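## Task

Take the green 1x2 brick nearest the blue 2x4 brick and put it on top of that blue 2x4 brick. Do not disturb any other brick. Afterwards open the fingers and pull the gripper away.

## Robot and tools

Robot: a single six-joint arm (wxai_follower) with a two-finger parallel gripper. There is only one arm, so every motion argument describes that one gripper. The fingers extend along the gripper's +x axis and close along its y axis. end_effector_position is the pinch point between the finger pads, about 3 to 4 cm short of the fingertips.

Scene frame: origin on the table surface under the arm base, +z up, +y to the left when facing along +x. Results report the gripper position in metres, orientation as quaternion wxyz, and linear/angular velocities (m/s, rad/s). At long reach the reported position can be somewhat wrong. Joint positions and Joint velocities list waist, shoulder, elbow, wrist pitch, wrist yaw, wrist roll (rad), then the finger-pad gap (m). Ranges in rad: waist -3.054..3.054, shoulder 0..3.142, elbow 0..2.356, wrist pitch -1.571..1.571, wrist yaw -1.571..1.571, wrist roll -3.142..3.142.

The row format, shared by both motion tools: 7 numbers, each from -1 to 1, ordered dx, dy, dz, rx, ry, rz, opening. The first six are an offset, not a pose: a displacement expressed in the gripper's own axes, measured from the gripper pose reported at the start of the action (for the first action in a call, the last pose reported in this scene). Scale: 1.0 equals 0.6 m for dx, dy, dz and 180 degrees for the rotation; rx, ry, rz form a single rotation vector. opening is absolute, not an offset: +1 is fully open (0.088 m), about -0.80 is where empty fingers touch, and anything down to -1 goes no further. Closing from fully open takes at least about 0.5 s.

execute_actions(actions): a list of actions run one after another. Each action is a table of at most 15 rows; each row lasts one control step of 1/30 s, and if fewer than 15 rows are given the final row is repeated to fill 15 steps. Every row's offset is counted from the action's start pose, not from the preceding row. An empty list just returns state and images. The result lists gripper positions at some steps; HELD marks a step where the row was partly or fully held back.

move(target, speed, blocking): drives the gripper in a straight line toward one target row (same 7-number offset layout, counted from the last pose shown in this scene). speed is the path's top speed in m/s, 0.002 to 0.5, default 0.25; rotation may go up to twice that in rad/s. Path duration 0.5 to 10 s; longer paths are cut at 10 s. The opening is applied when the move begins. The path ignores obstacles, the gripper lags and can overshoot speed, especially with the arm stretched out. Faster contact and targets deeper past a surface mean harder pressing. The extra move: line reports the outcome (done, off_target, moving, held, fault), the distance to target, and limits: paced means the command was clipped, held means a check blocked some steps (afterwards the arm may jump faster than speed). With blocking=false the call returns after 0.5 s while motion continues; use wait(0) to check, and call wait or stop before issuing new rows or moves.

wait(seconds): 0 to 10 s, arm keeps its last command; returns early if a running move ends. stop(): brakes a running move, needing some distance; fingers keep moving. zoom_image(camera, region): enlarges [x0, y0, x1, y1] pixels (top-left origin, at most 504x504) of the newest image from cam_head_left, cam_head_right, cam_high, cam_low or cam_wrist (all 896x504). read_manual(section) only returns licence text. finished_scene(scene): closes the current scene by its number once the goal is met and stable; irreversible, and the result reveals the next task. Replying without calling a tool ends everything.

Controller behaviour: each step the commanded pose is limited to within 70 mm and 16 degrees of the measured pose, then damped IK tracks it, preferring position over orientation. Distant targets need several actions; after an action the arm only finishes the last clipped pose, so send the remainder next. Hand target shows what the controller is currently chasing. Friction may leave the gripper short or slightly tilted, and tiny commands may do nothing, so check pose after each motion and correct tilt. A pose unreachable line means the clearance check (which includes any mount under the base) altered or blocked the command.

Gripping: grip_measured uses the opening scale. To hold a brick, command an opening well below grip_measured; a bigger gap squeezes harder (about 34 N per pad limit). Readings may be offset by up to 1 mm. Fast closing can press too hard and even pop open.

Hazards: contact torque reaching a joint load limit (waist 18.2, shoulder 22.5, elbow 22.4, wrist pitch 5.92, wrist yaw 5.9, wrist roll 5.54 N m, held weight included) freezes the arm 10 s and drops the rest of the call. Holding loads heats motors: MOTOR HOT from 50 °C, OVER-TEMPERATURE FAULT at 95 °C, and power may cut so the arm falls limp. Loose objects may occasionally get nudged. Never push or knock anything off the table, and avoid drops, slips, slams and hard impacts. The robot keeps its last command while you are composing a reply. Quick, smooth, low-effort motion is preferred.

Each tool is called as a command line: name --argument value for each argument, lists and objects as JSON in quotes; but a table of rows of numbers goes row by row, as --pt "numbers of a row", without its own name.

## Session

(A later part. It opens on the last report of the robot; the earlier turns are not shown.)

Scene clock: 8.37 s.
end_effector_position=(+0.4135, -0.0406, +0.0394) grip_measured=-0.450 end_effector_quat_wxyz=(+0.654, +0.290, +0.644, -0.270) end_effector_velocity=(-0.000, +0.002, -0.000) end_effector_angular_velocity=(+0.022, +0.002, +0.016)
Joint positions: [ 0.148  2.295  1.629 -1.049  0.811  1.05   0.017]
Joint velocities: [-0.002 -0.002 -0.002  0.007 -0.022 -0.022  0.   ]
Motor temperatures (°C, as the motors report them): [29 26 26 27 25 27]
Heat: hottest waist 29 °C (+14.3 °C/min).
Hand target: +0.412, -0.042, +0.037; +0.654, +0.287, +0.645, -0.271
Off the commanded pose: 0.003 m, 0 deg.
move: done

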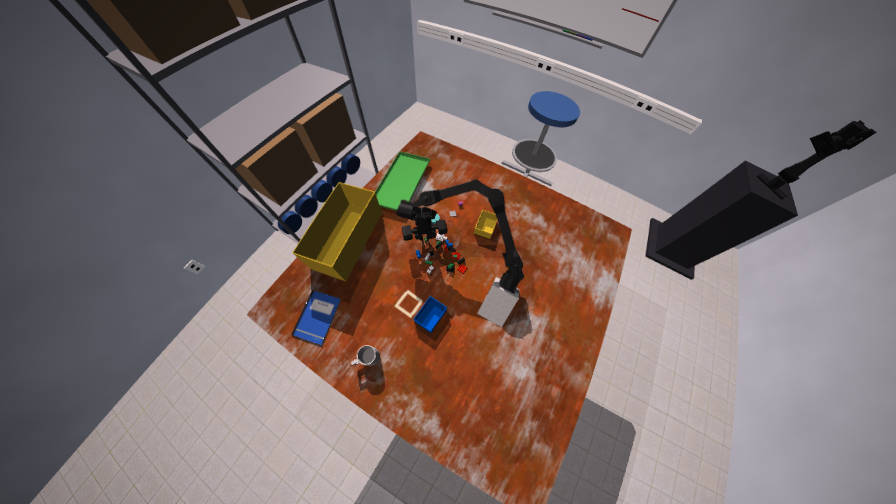

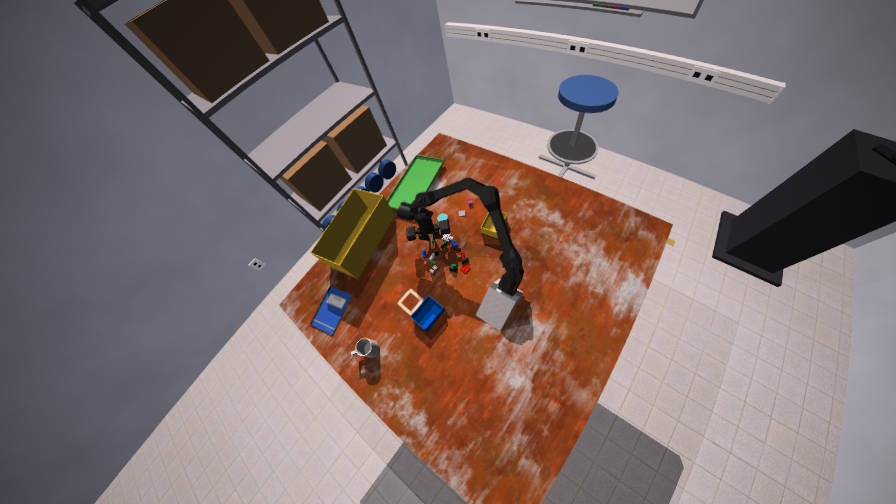

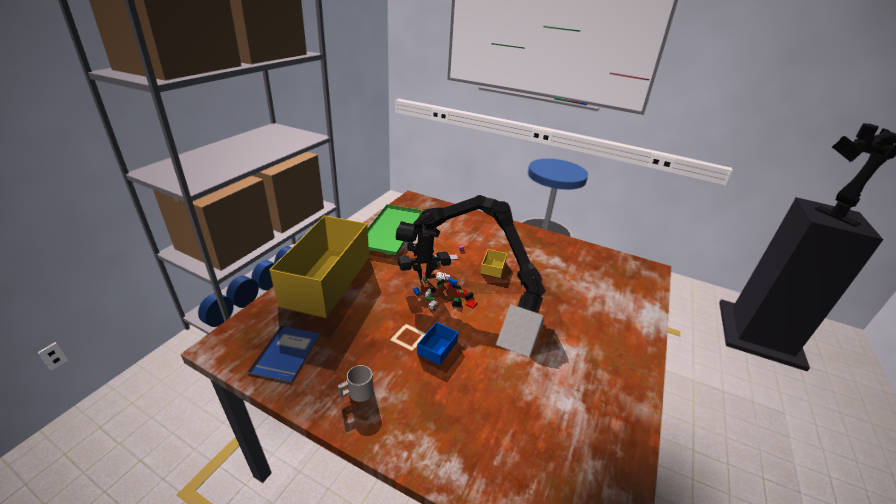

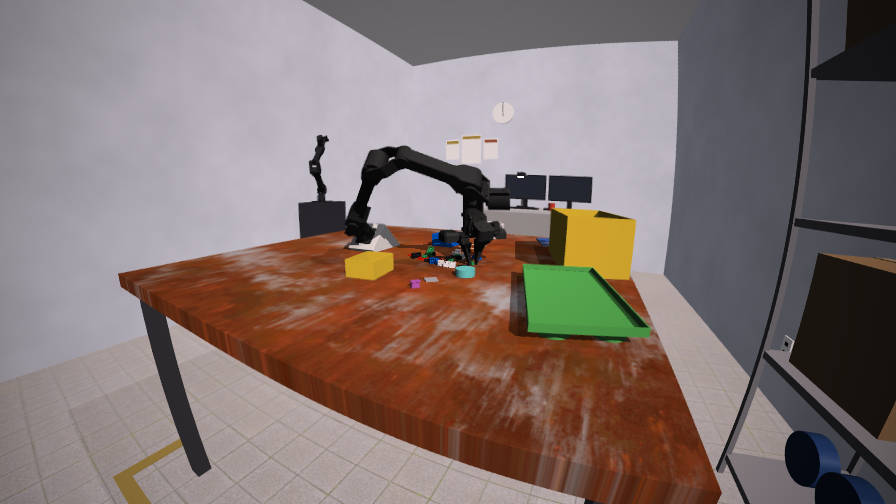

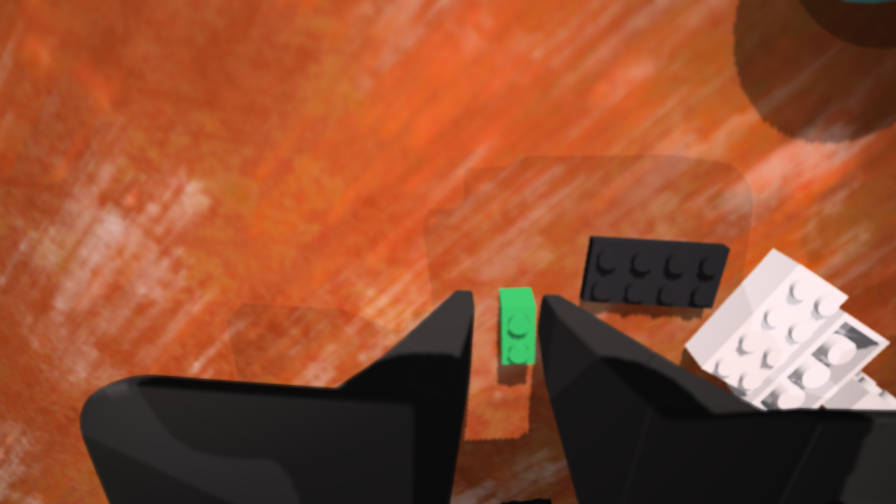

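Close gently.

execute_actions --actions '[[[0,0,0,0,0,0,-0.5],[0,0,0,0,0,0,-0.54],[0,0,0,0,0,0,-0.58],[0,0,0,0,0,0,-0.61],[0,0,0,0,0,0,-0.64],[0,0,0,0,0,0,-0.67],[0,0,0,0,0,0,-0.70],[0,0,0,0,0,0,-0.73],[0,0,0,0,0,0,-0.76],[0,0,0,0,0,0,-0.78]]]'

Scene clock: 8.93 s.
end_effector_position=(+0.4135, -0.0405, +0.0394) grip_measured=-0.670 end_effector_quat_wxyz=(+0.654, +0.290, +0.644, -0.270) end_effector_velocity=(-0.003, -0.004, +0.000) end_effector_angular_velocity=(-0.011, +0.011, +0.047)
Joint positions: [ 0.148  2.295  1.629 -1.048  0.811  1.05   0.006]
Joint velocities: [-0.002 -0.002  0.002 -0.022  0.007 -0.037  0.   ]
Motor temperatures (°C, as the motors report them): [29 26 26 27 25 27]
Heat: hottest waist 29 °C (+13.4 °C/min).
Hand target: +0.413, -0.041, +0.039; +0.654, +0.290, +0.644, -0.270
Off the commanded pose: 0.000 m, 0 deg.
Step readings (end_effector_position):
0: (+0.4135, -0.0405, +0.0394)
1: (+0.4135, -0.0405, +0.0394)
2: (+0.4135, -0.0405, +0.0394)
4: (+0.4135, -0.0405, +0.0394)
8: (+0.4135, -0.0405, +0.0394)
15: end_effector_position above

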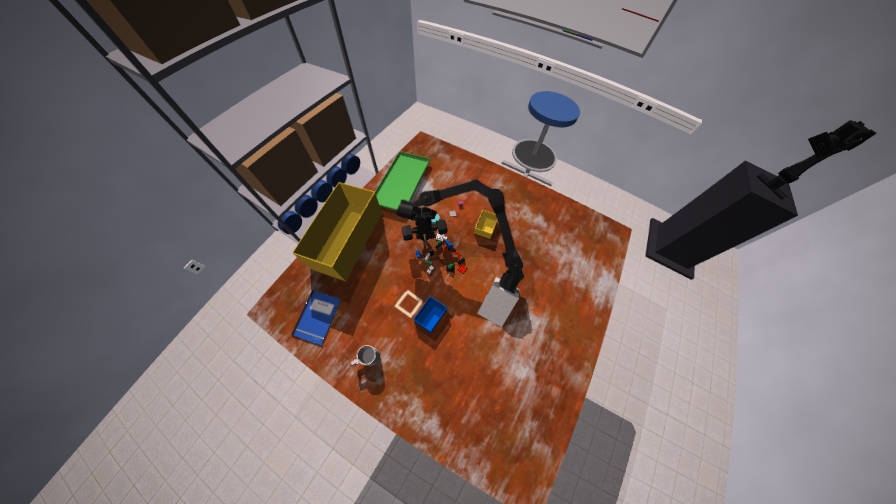

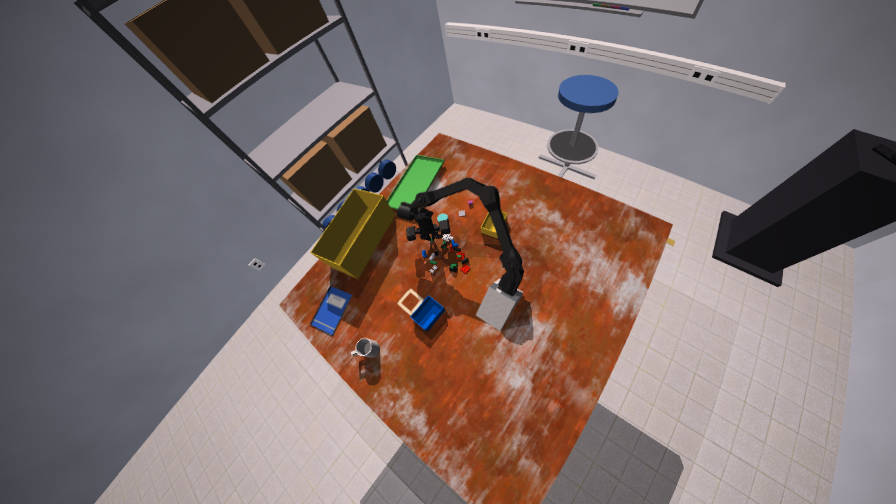

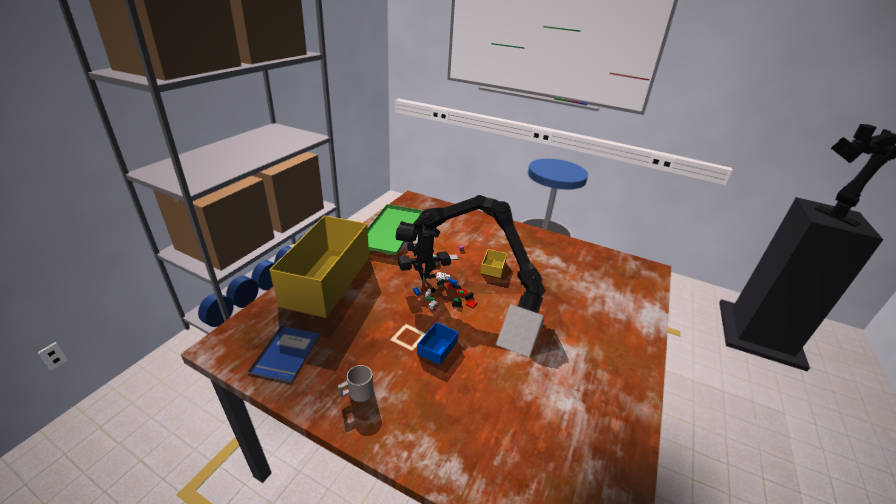

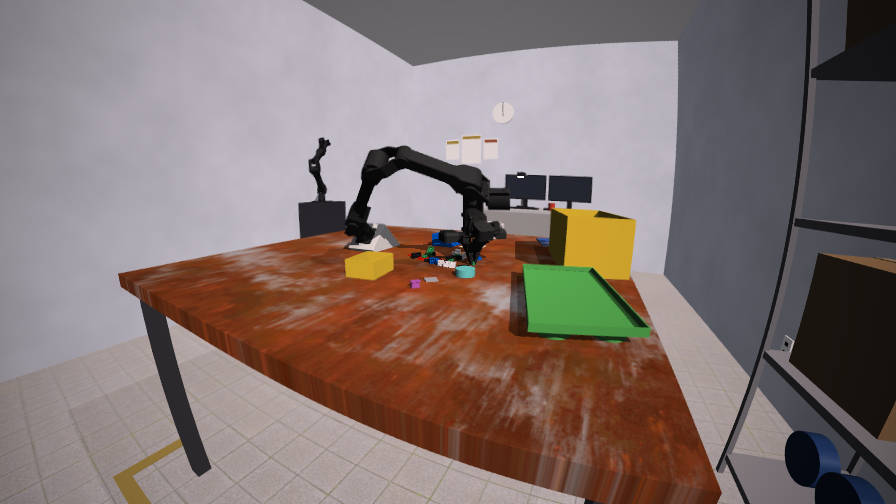

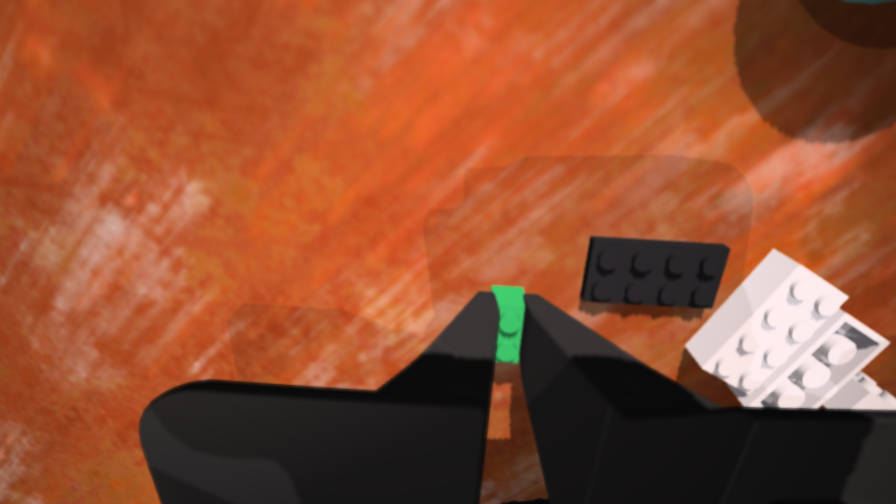

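move --target '[-0.035, 0, 0.0, 0, 0, 0, -0.8]' --speed 0.05

move --target '[-0.05, 0.071, -0.097, 0, 0, 0, -0.8]' --speed 0.1

Scene clock: 9.87 s.
end_effector_position=(+0.4117, -0.0399, +0.0577) grip_measured=-0.670 end_effector_quat_wxyz=(+0.655, +0.285, +0.646, -0.269) end_effector_velocity=(-0.004, -0.002, +0.001) end_effector_angular_velocity=(-0.012, +0.010, +0.025)
Joint positions: [ 0.183  2.295  1.675 -1.139  0.809  1.097  0.006]
Joint velocities: [ 0.002 -0.002 -0.002 -0.022  0.007 -0.007 -0.   ]
Motor temperatures (°C, as the motors report them): [29 26 26 27 25 27]
Heat: hottest waist 29 °C (+12.2 °C/min).
Hand target: +0.413, -0.041, +0.060; +0.655, +0.290, +0.644, -0.270
Off the commanded pose: 0.003 m, 1 deg.
move: done

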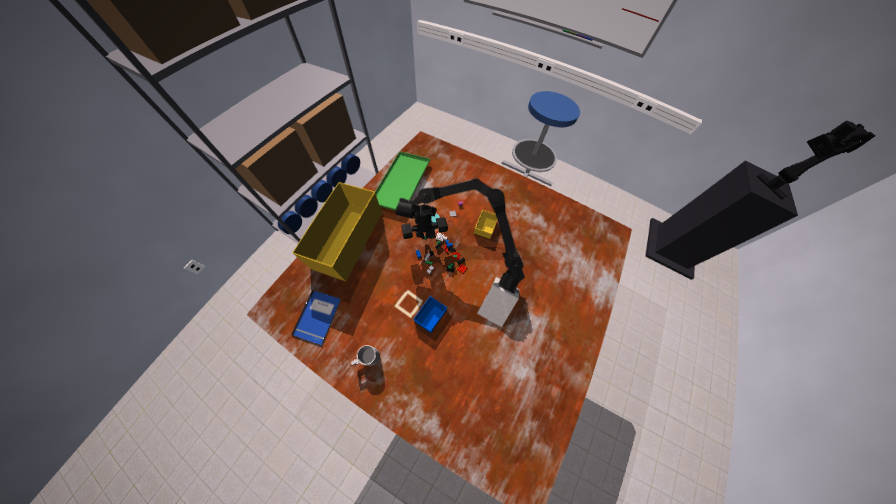

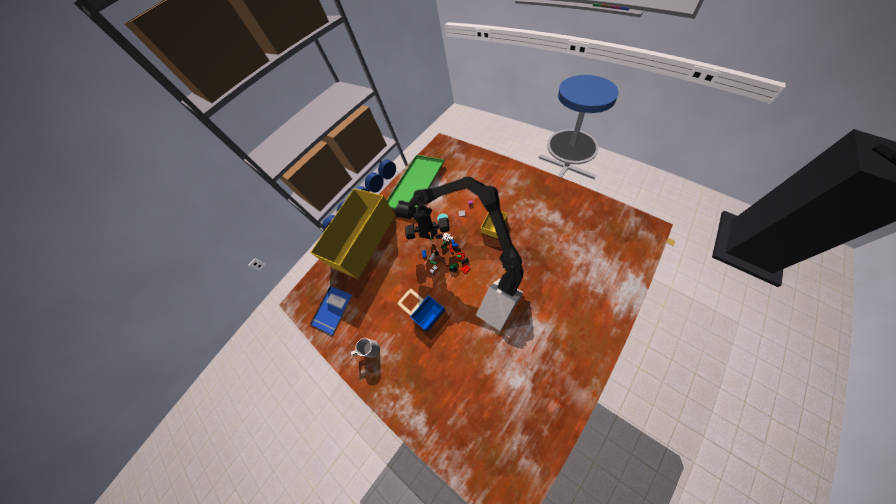

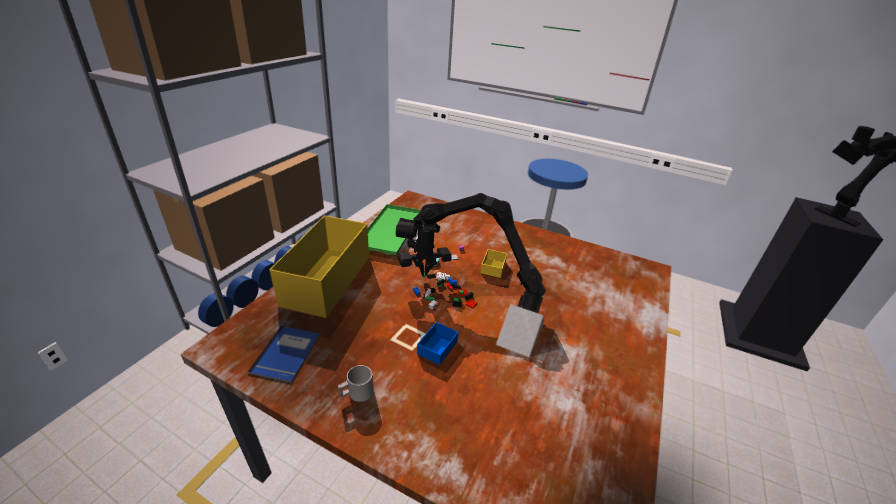

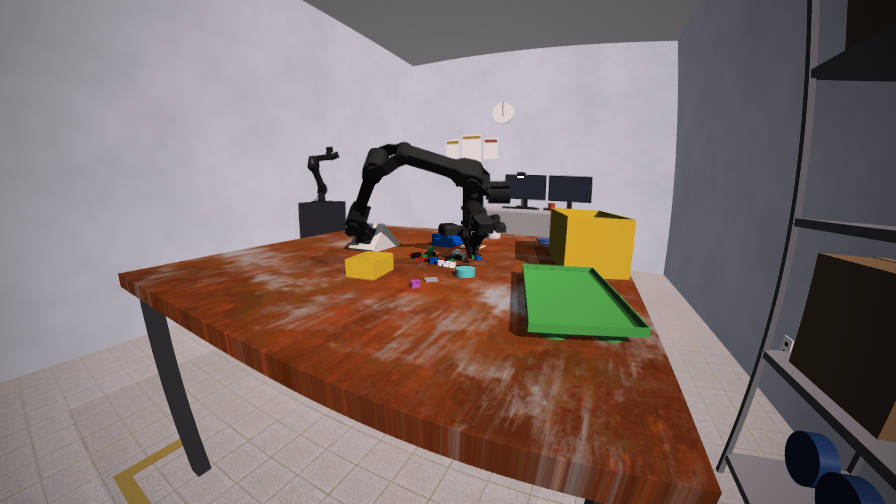

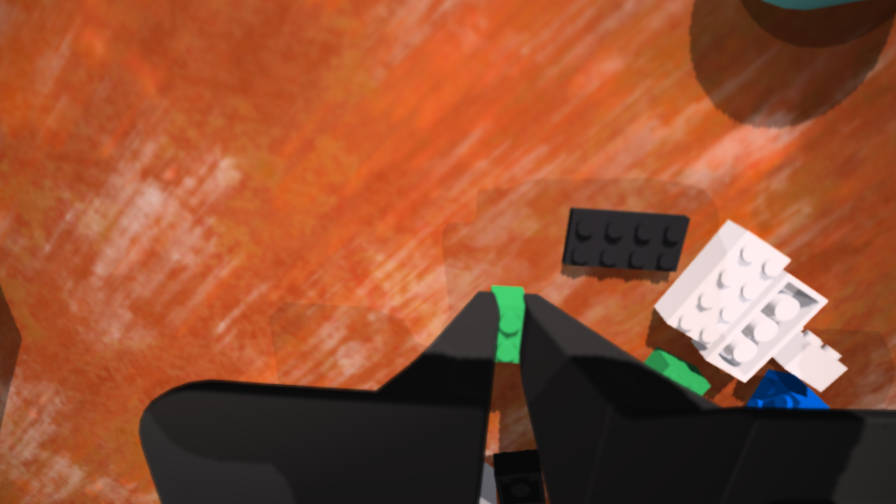

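Scene clock: 11.00 s.
end_effector_position=(+0.4018, +0.0279, +0.0921) grip_measured=-0.670 end_effector_quat_wxyz=(+0.658, +0.287, +0.643, -0.268) end_effector_velocity=(+0.003, -0.002, +0.003) end_effector_angular_velocity=(+0.011, -0.002, -0.003)
Joint positions: [ 0.351  2.418  1.768 -1.258  0.768  1.319  0.006]
Joint velocities: [-0.002 -0.002  0.017 -0.007 -0.007 -0.007 -0.   ]
Motor temperatures (°C, as the motors report them): [30 27 26 27 25 27]
Heat: hottest waist 30 °C (+16.4 °C/min).
Hand target: +0.402, +0.031, +0.089; +0.656, +0.285, +0.645, -0.269
Off the commanded pose: 0.005 m, 1 deg.
move: done

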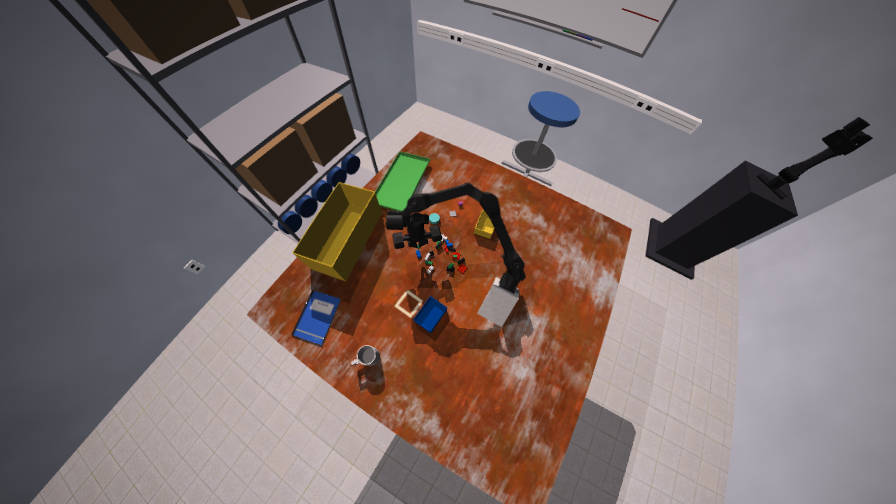

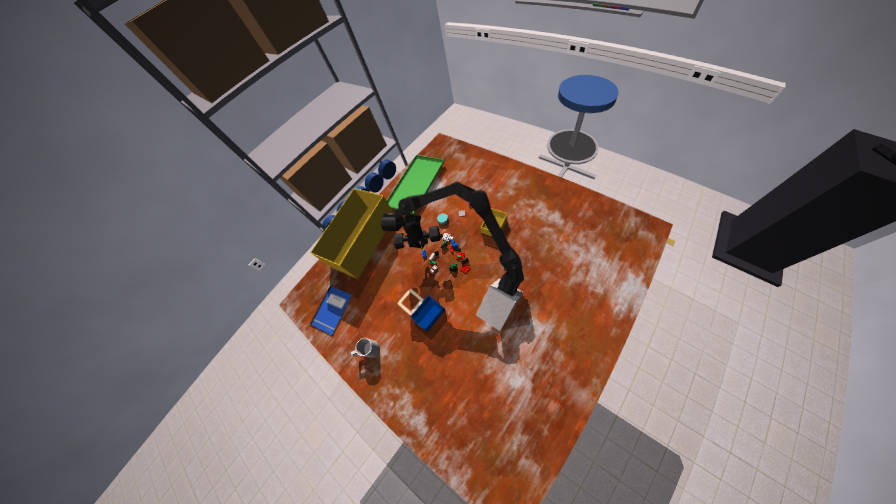

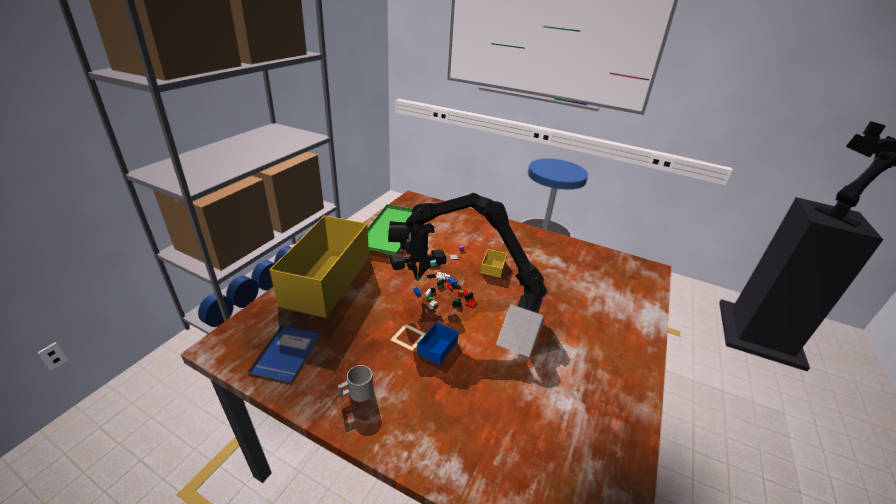

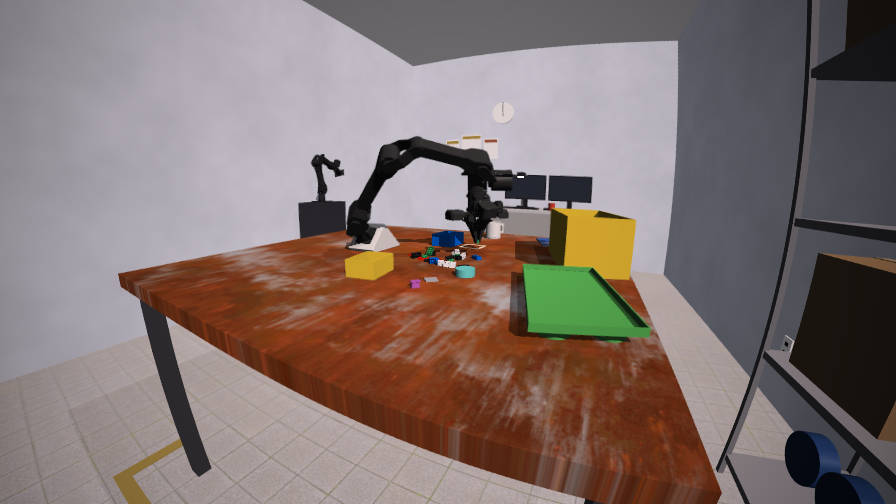

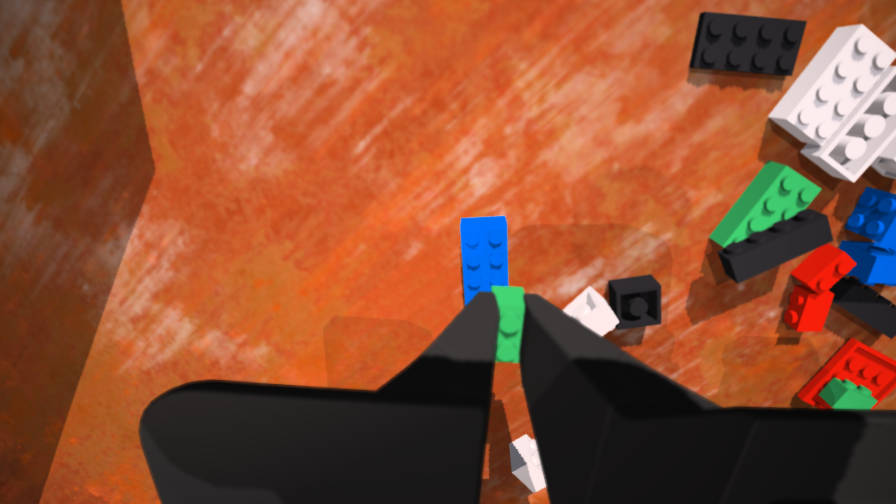

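move --target '[0.055, 0.004, -0.0135, -0.025, 0, 0, -0.8]' --speed 0.05

zoom_image --camera "cam_low" --region '[420, 210, 540, 285]'

Scene clock: 12.33 s.
end_effector_position=(+0.4012, +0.0349, +0.0641) grip_measured=-0.670 end_effector_quat_wxyz=(+0.670, +0.268, +0.649, -0.243) end_effector_velocity=(-0.001, -0.003, -0.001) end_effector_angular_velocity=(-0.009, +0.003, +0.010)
Joint positions: [ 0.315  2.419  1.671 -1.111  0.777  1.192  0.006]
Joint velocities: [-0.002 -0.002 -0.002 -0.007  0.007 -0.007 -0.   ]
Motor temperatures (°C, as the motors report them): [30 27 26 27 25 27]
Heat: hottest waist 30 °C (+14.6 °C/min).
Hand target: +0.399, +0.036, +0.059; +0.669, +0.260, +0.653, -0.243
Off the commanded pose: 0.006 m, 1 deg.
move: done

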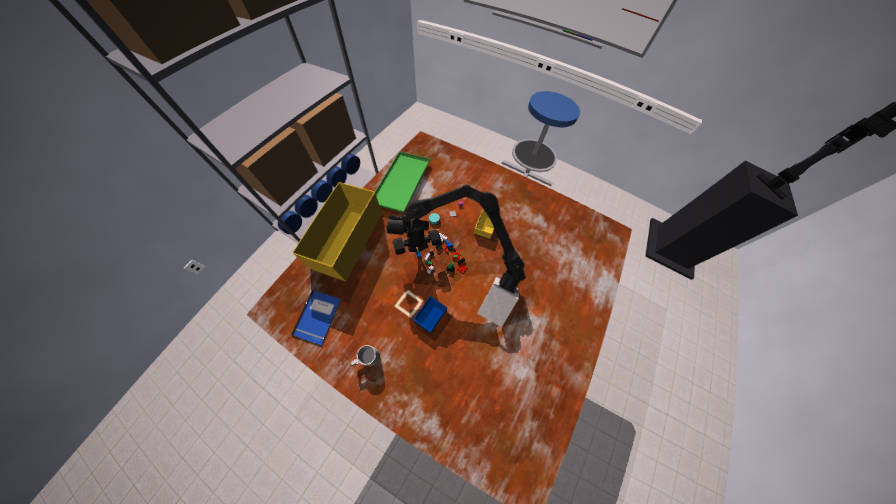

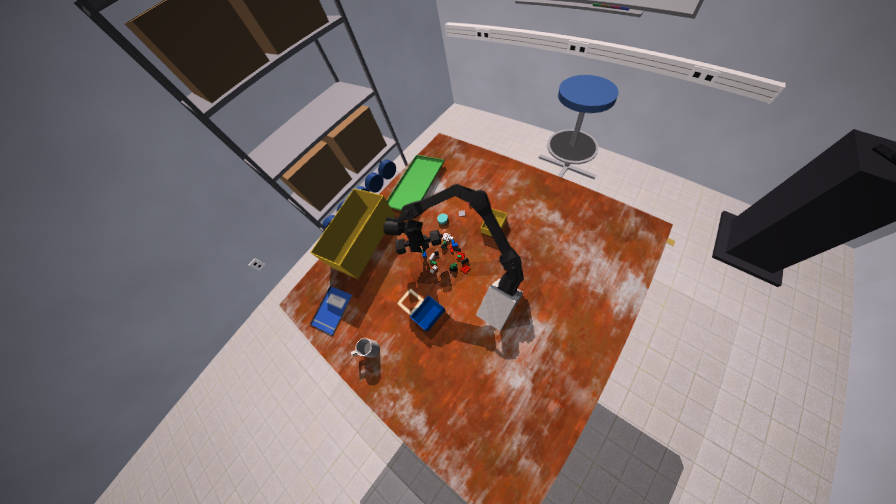

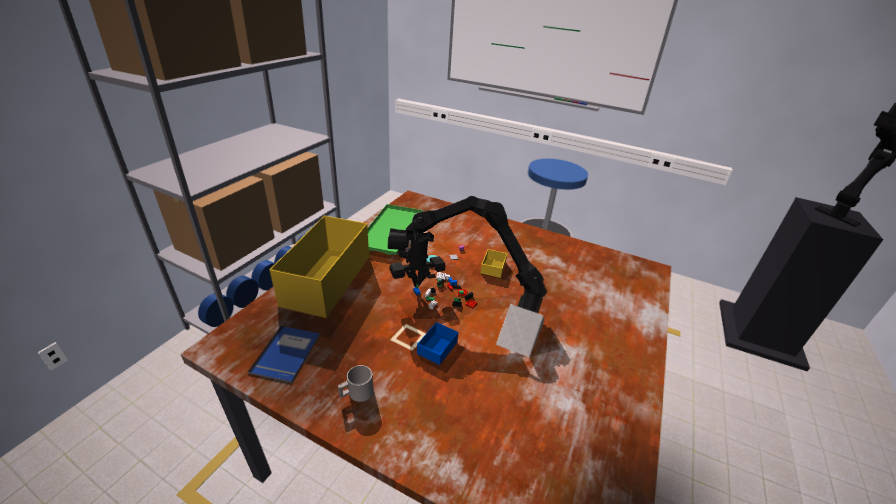

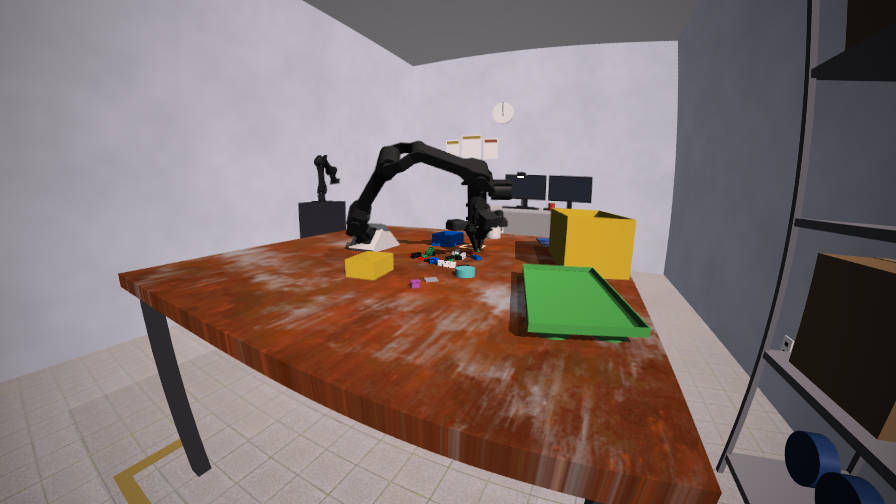

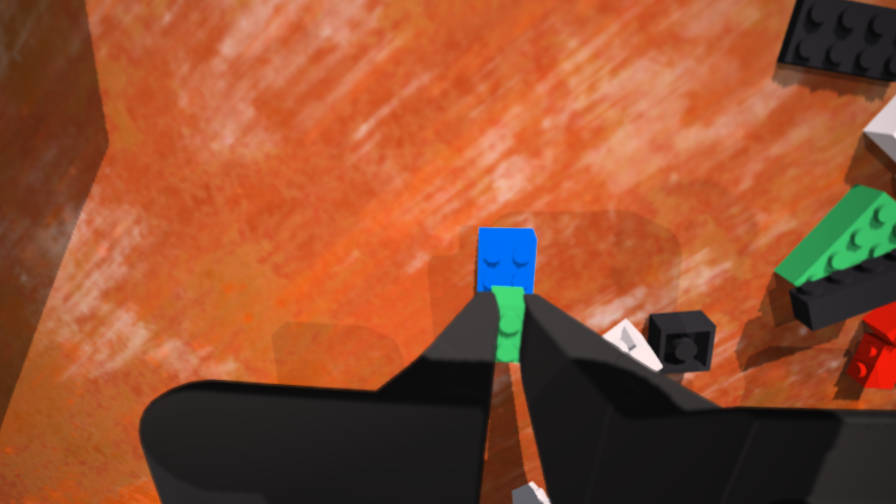

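Region (420, 210, 540, 285) of cam_low's 896x504 image, scaled by 4.200, with more detail than that image has; it fills the top 315 rows of this view, and the rest is white.

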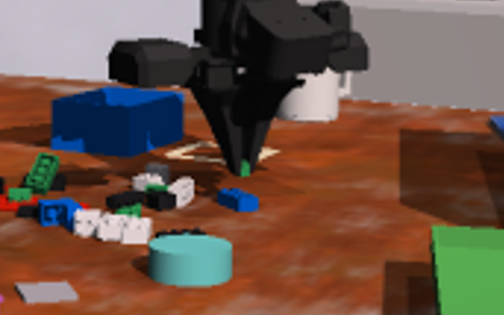

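move --target '[0.021, -0.006, -0.011, 0, 0, 0, -0.8]' --speed 0.02

zoom_image --camera "cam_low" --region '[420, 210, 540, 285]'

Scene clock: 13.40 s.
end_effector_position=(+0.3948, +0.0410, +0.0509) grip_measured=-0.670 end_effector_quat_wxyz=(+0.669, +0.267, +0.650, -0.242) end_effector_velocity=(-0.001, +0.001, -0.001) end_effector_angular_velocity=(+0.007, +0.003, +0.004)
Joint positions: [ 0.307  2.418  1.609 -1.043  0.778  1.18   0.006]
Joint velocities: [-0.002 -0.002 -0.007  0.007 -0.007 -0.007  0.   ]
Motor temperatures (°C, as the motors report them): [30 27 26 27 25 27]
Heat: hottest waist 30 °C (+13.4 °C/min).
Hand target: +0.394, +0.037, +0.051; +0.669, +0.268, +0.649, -0.243
Off the commanded pose: 0.004 m, 0 deg.
move: done

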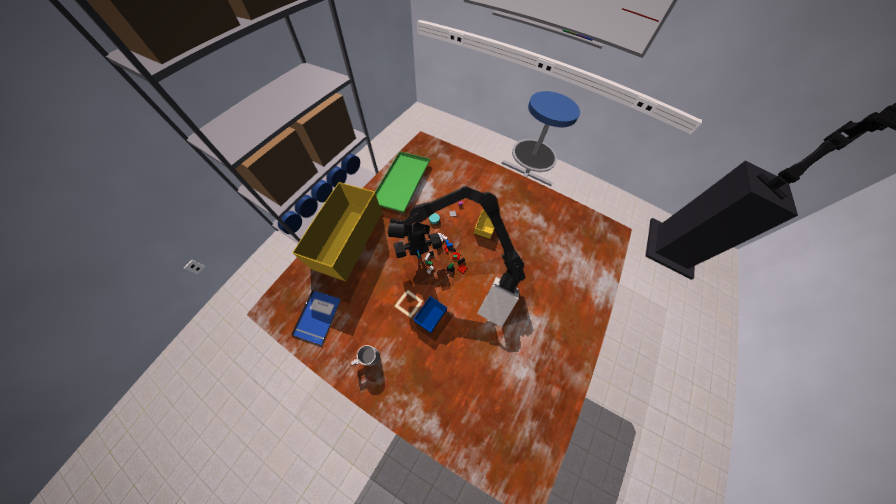

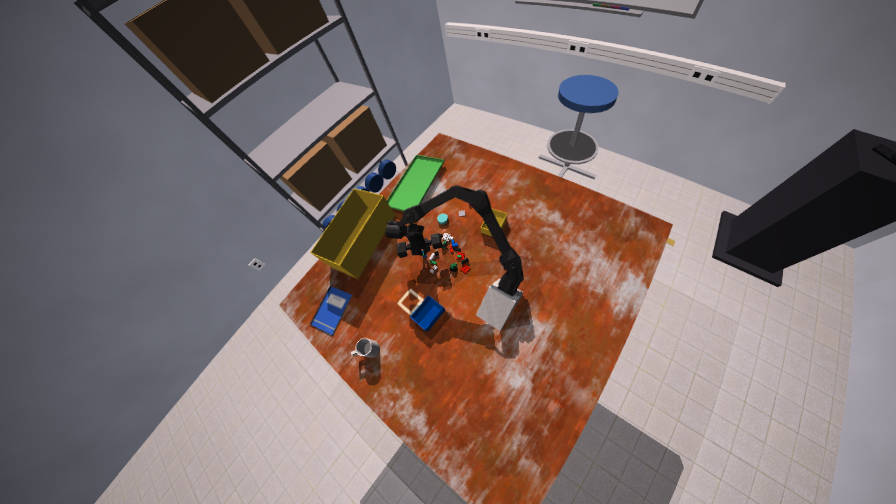

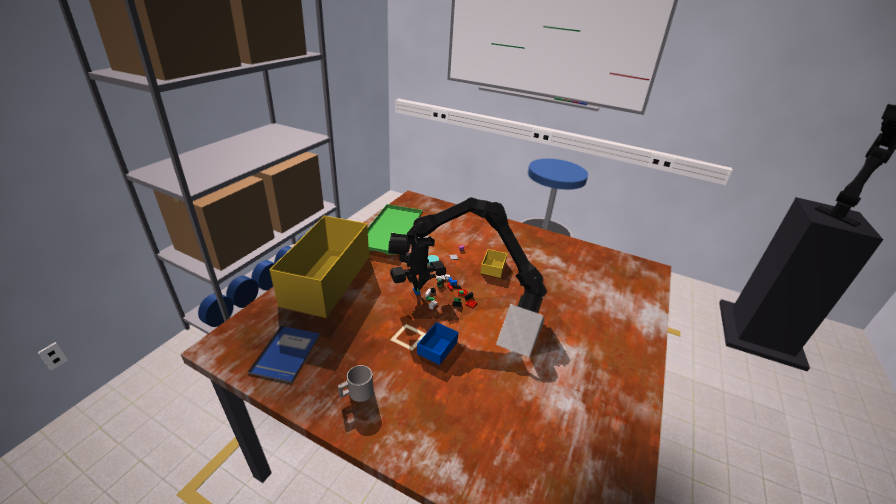

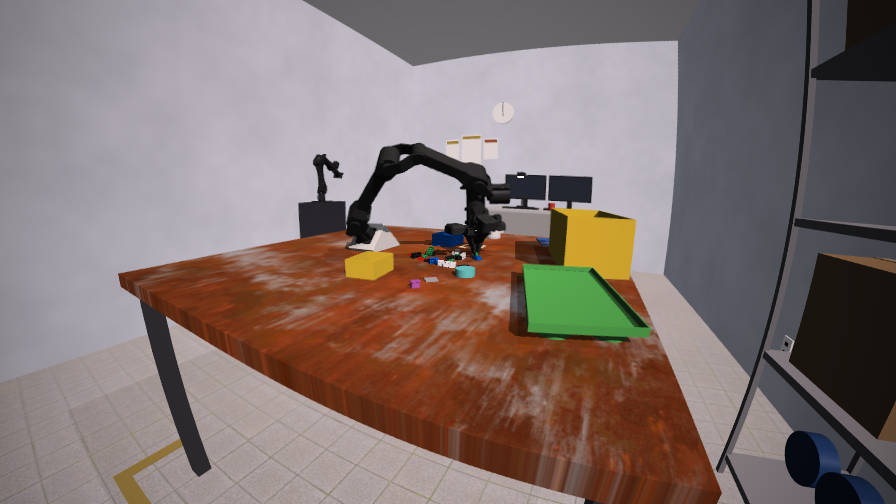

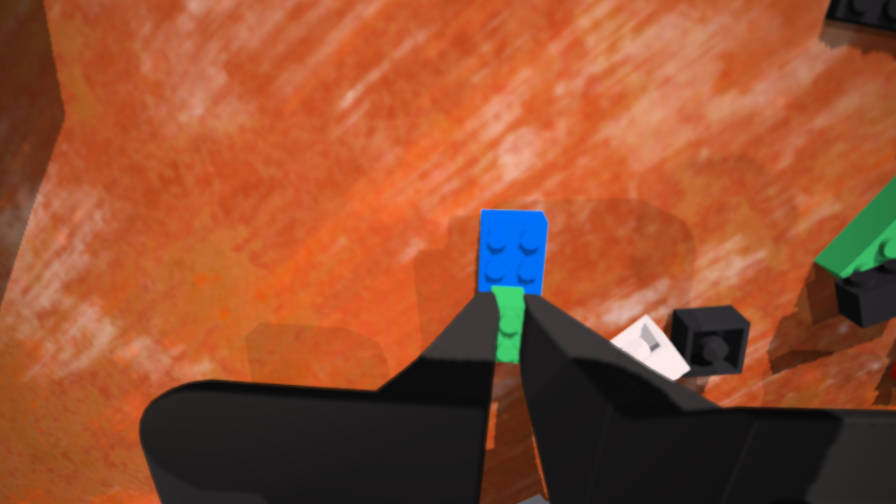

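Region (420, 210, 540, 285) of cam_low's 896x504 image, scaled by 4.200, with more detail than that image has; it fills the top 315 rows of this view, and the rest is white.

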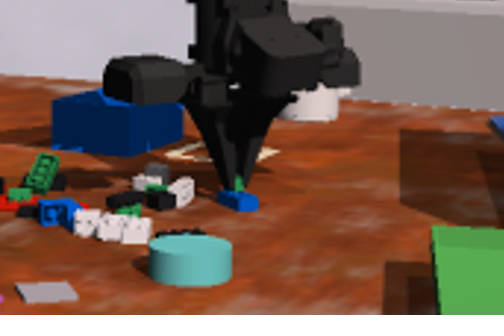

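move --target '[-0.006, -0.002, 0.012, 0, 0, 0, -0.8]' --speed 0.02

zoom_image --camera "cam_low" --region '[420, 210, 540, 285]'

Scene clock: 14.23 s.
end_effector_position=(+0.3969, +0.0380, +0.0536) grip_measured=-0.670 end_effector_quat_wxyz=(+0.669, +0.265, +0.651, -0.241) end_effector_velocity=(-0.001, -0.002, +0.001) end_effector_angular_velocity=(+0.006, +0.007, -0.007)
Joint positions: [ 0.305  2.418  1.628 -1.064  0.778  1.175  0.006]
Joint velocities: [-0.002 -0.007 -0.002 -0.007 -0.007  0.007 -0.   ]
Motor temperatures (°C, as the motors report them): [31 27 26 27 25 27]
Heat: hottest waist 31 °C (+16.9 °C/min).
Hand target: +0.399, +0.035, +0.055; +0.669, +0.267, +0.650, -0.242
Off the commanded pose: 0.004 m, 0 deg.
move: done

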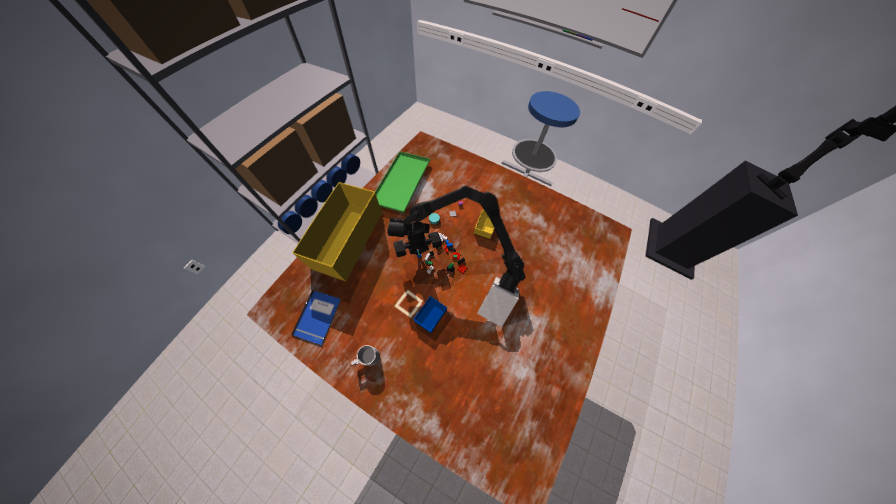

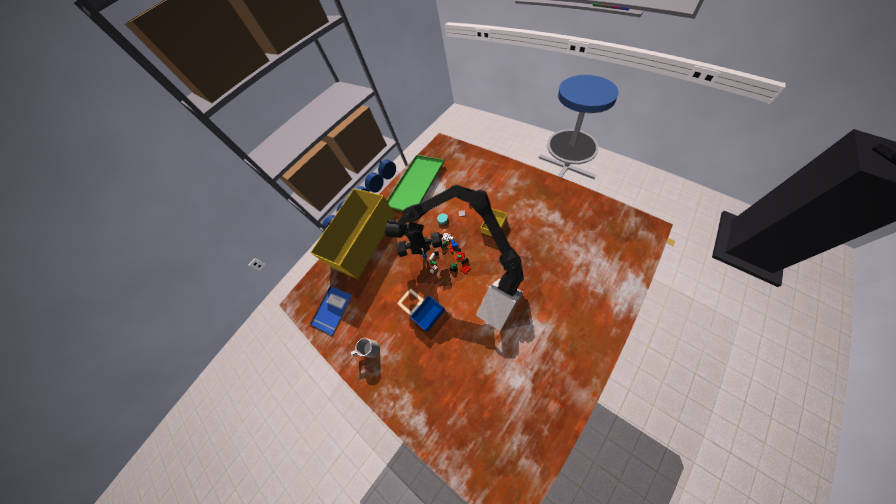

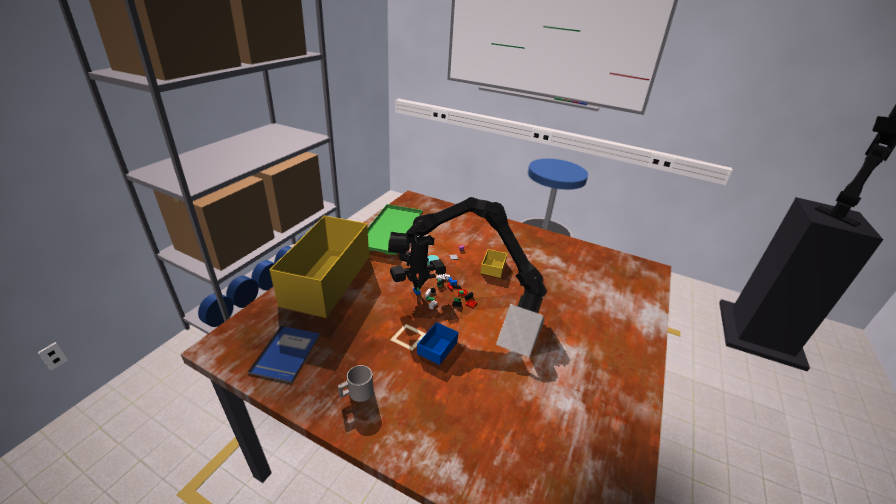

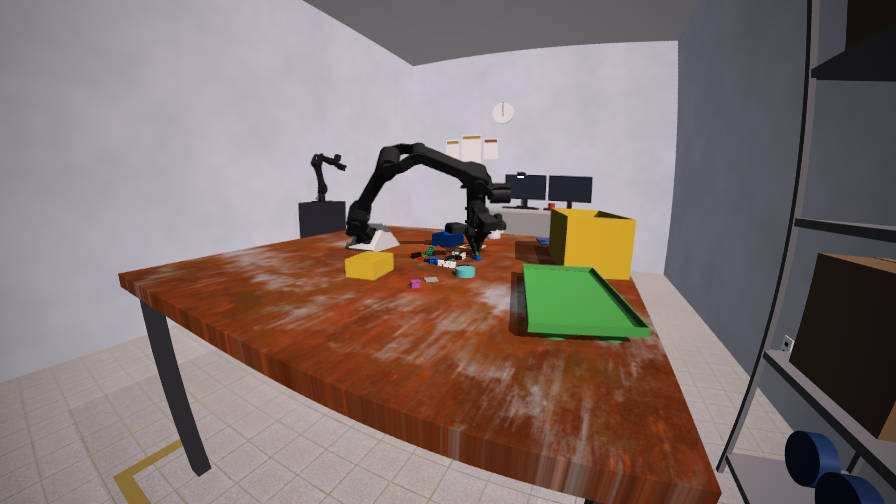

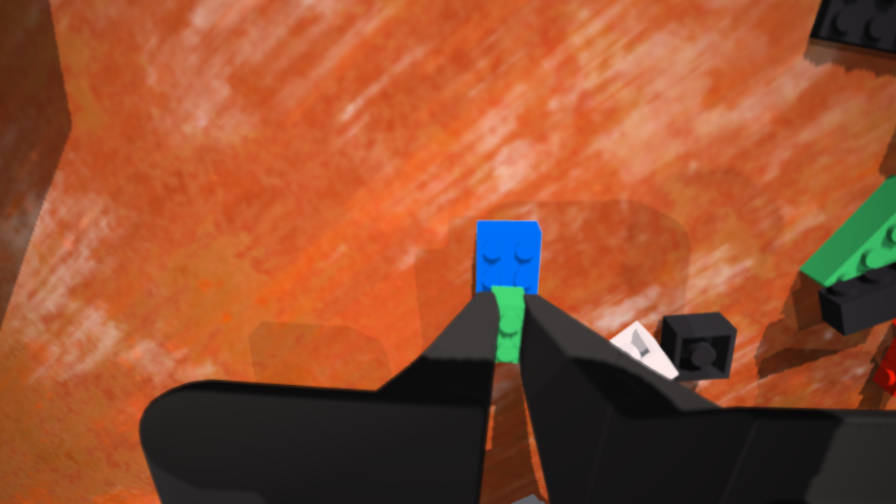

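Region (420, 210, 540, 285) of cam_low's 896x504 image, scaled by 4.200, with more detail than that image has; it fills the top 315 rows of this view, and the rest is white.

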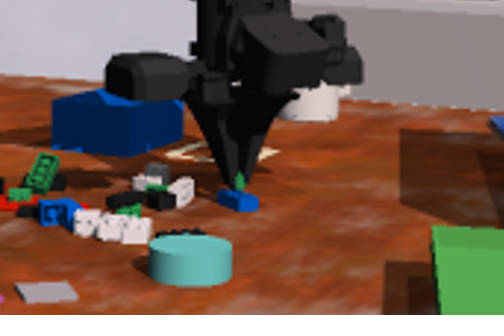

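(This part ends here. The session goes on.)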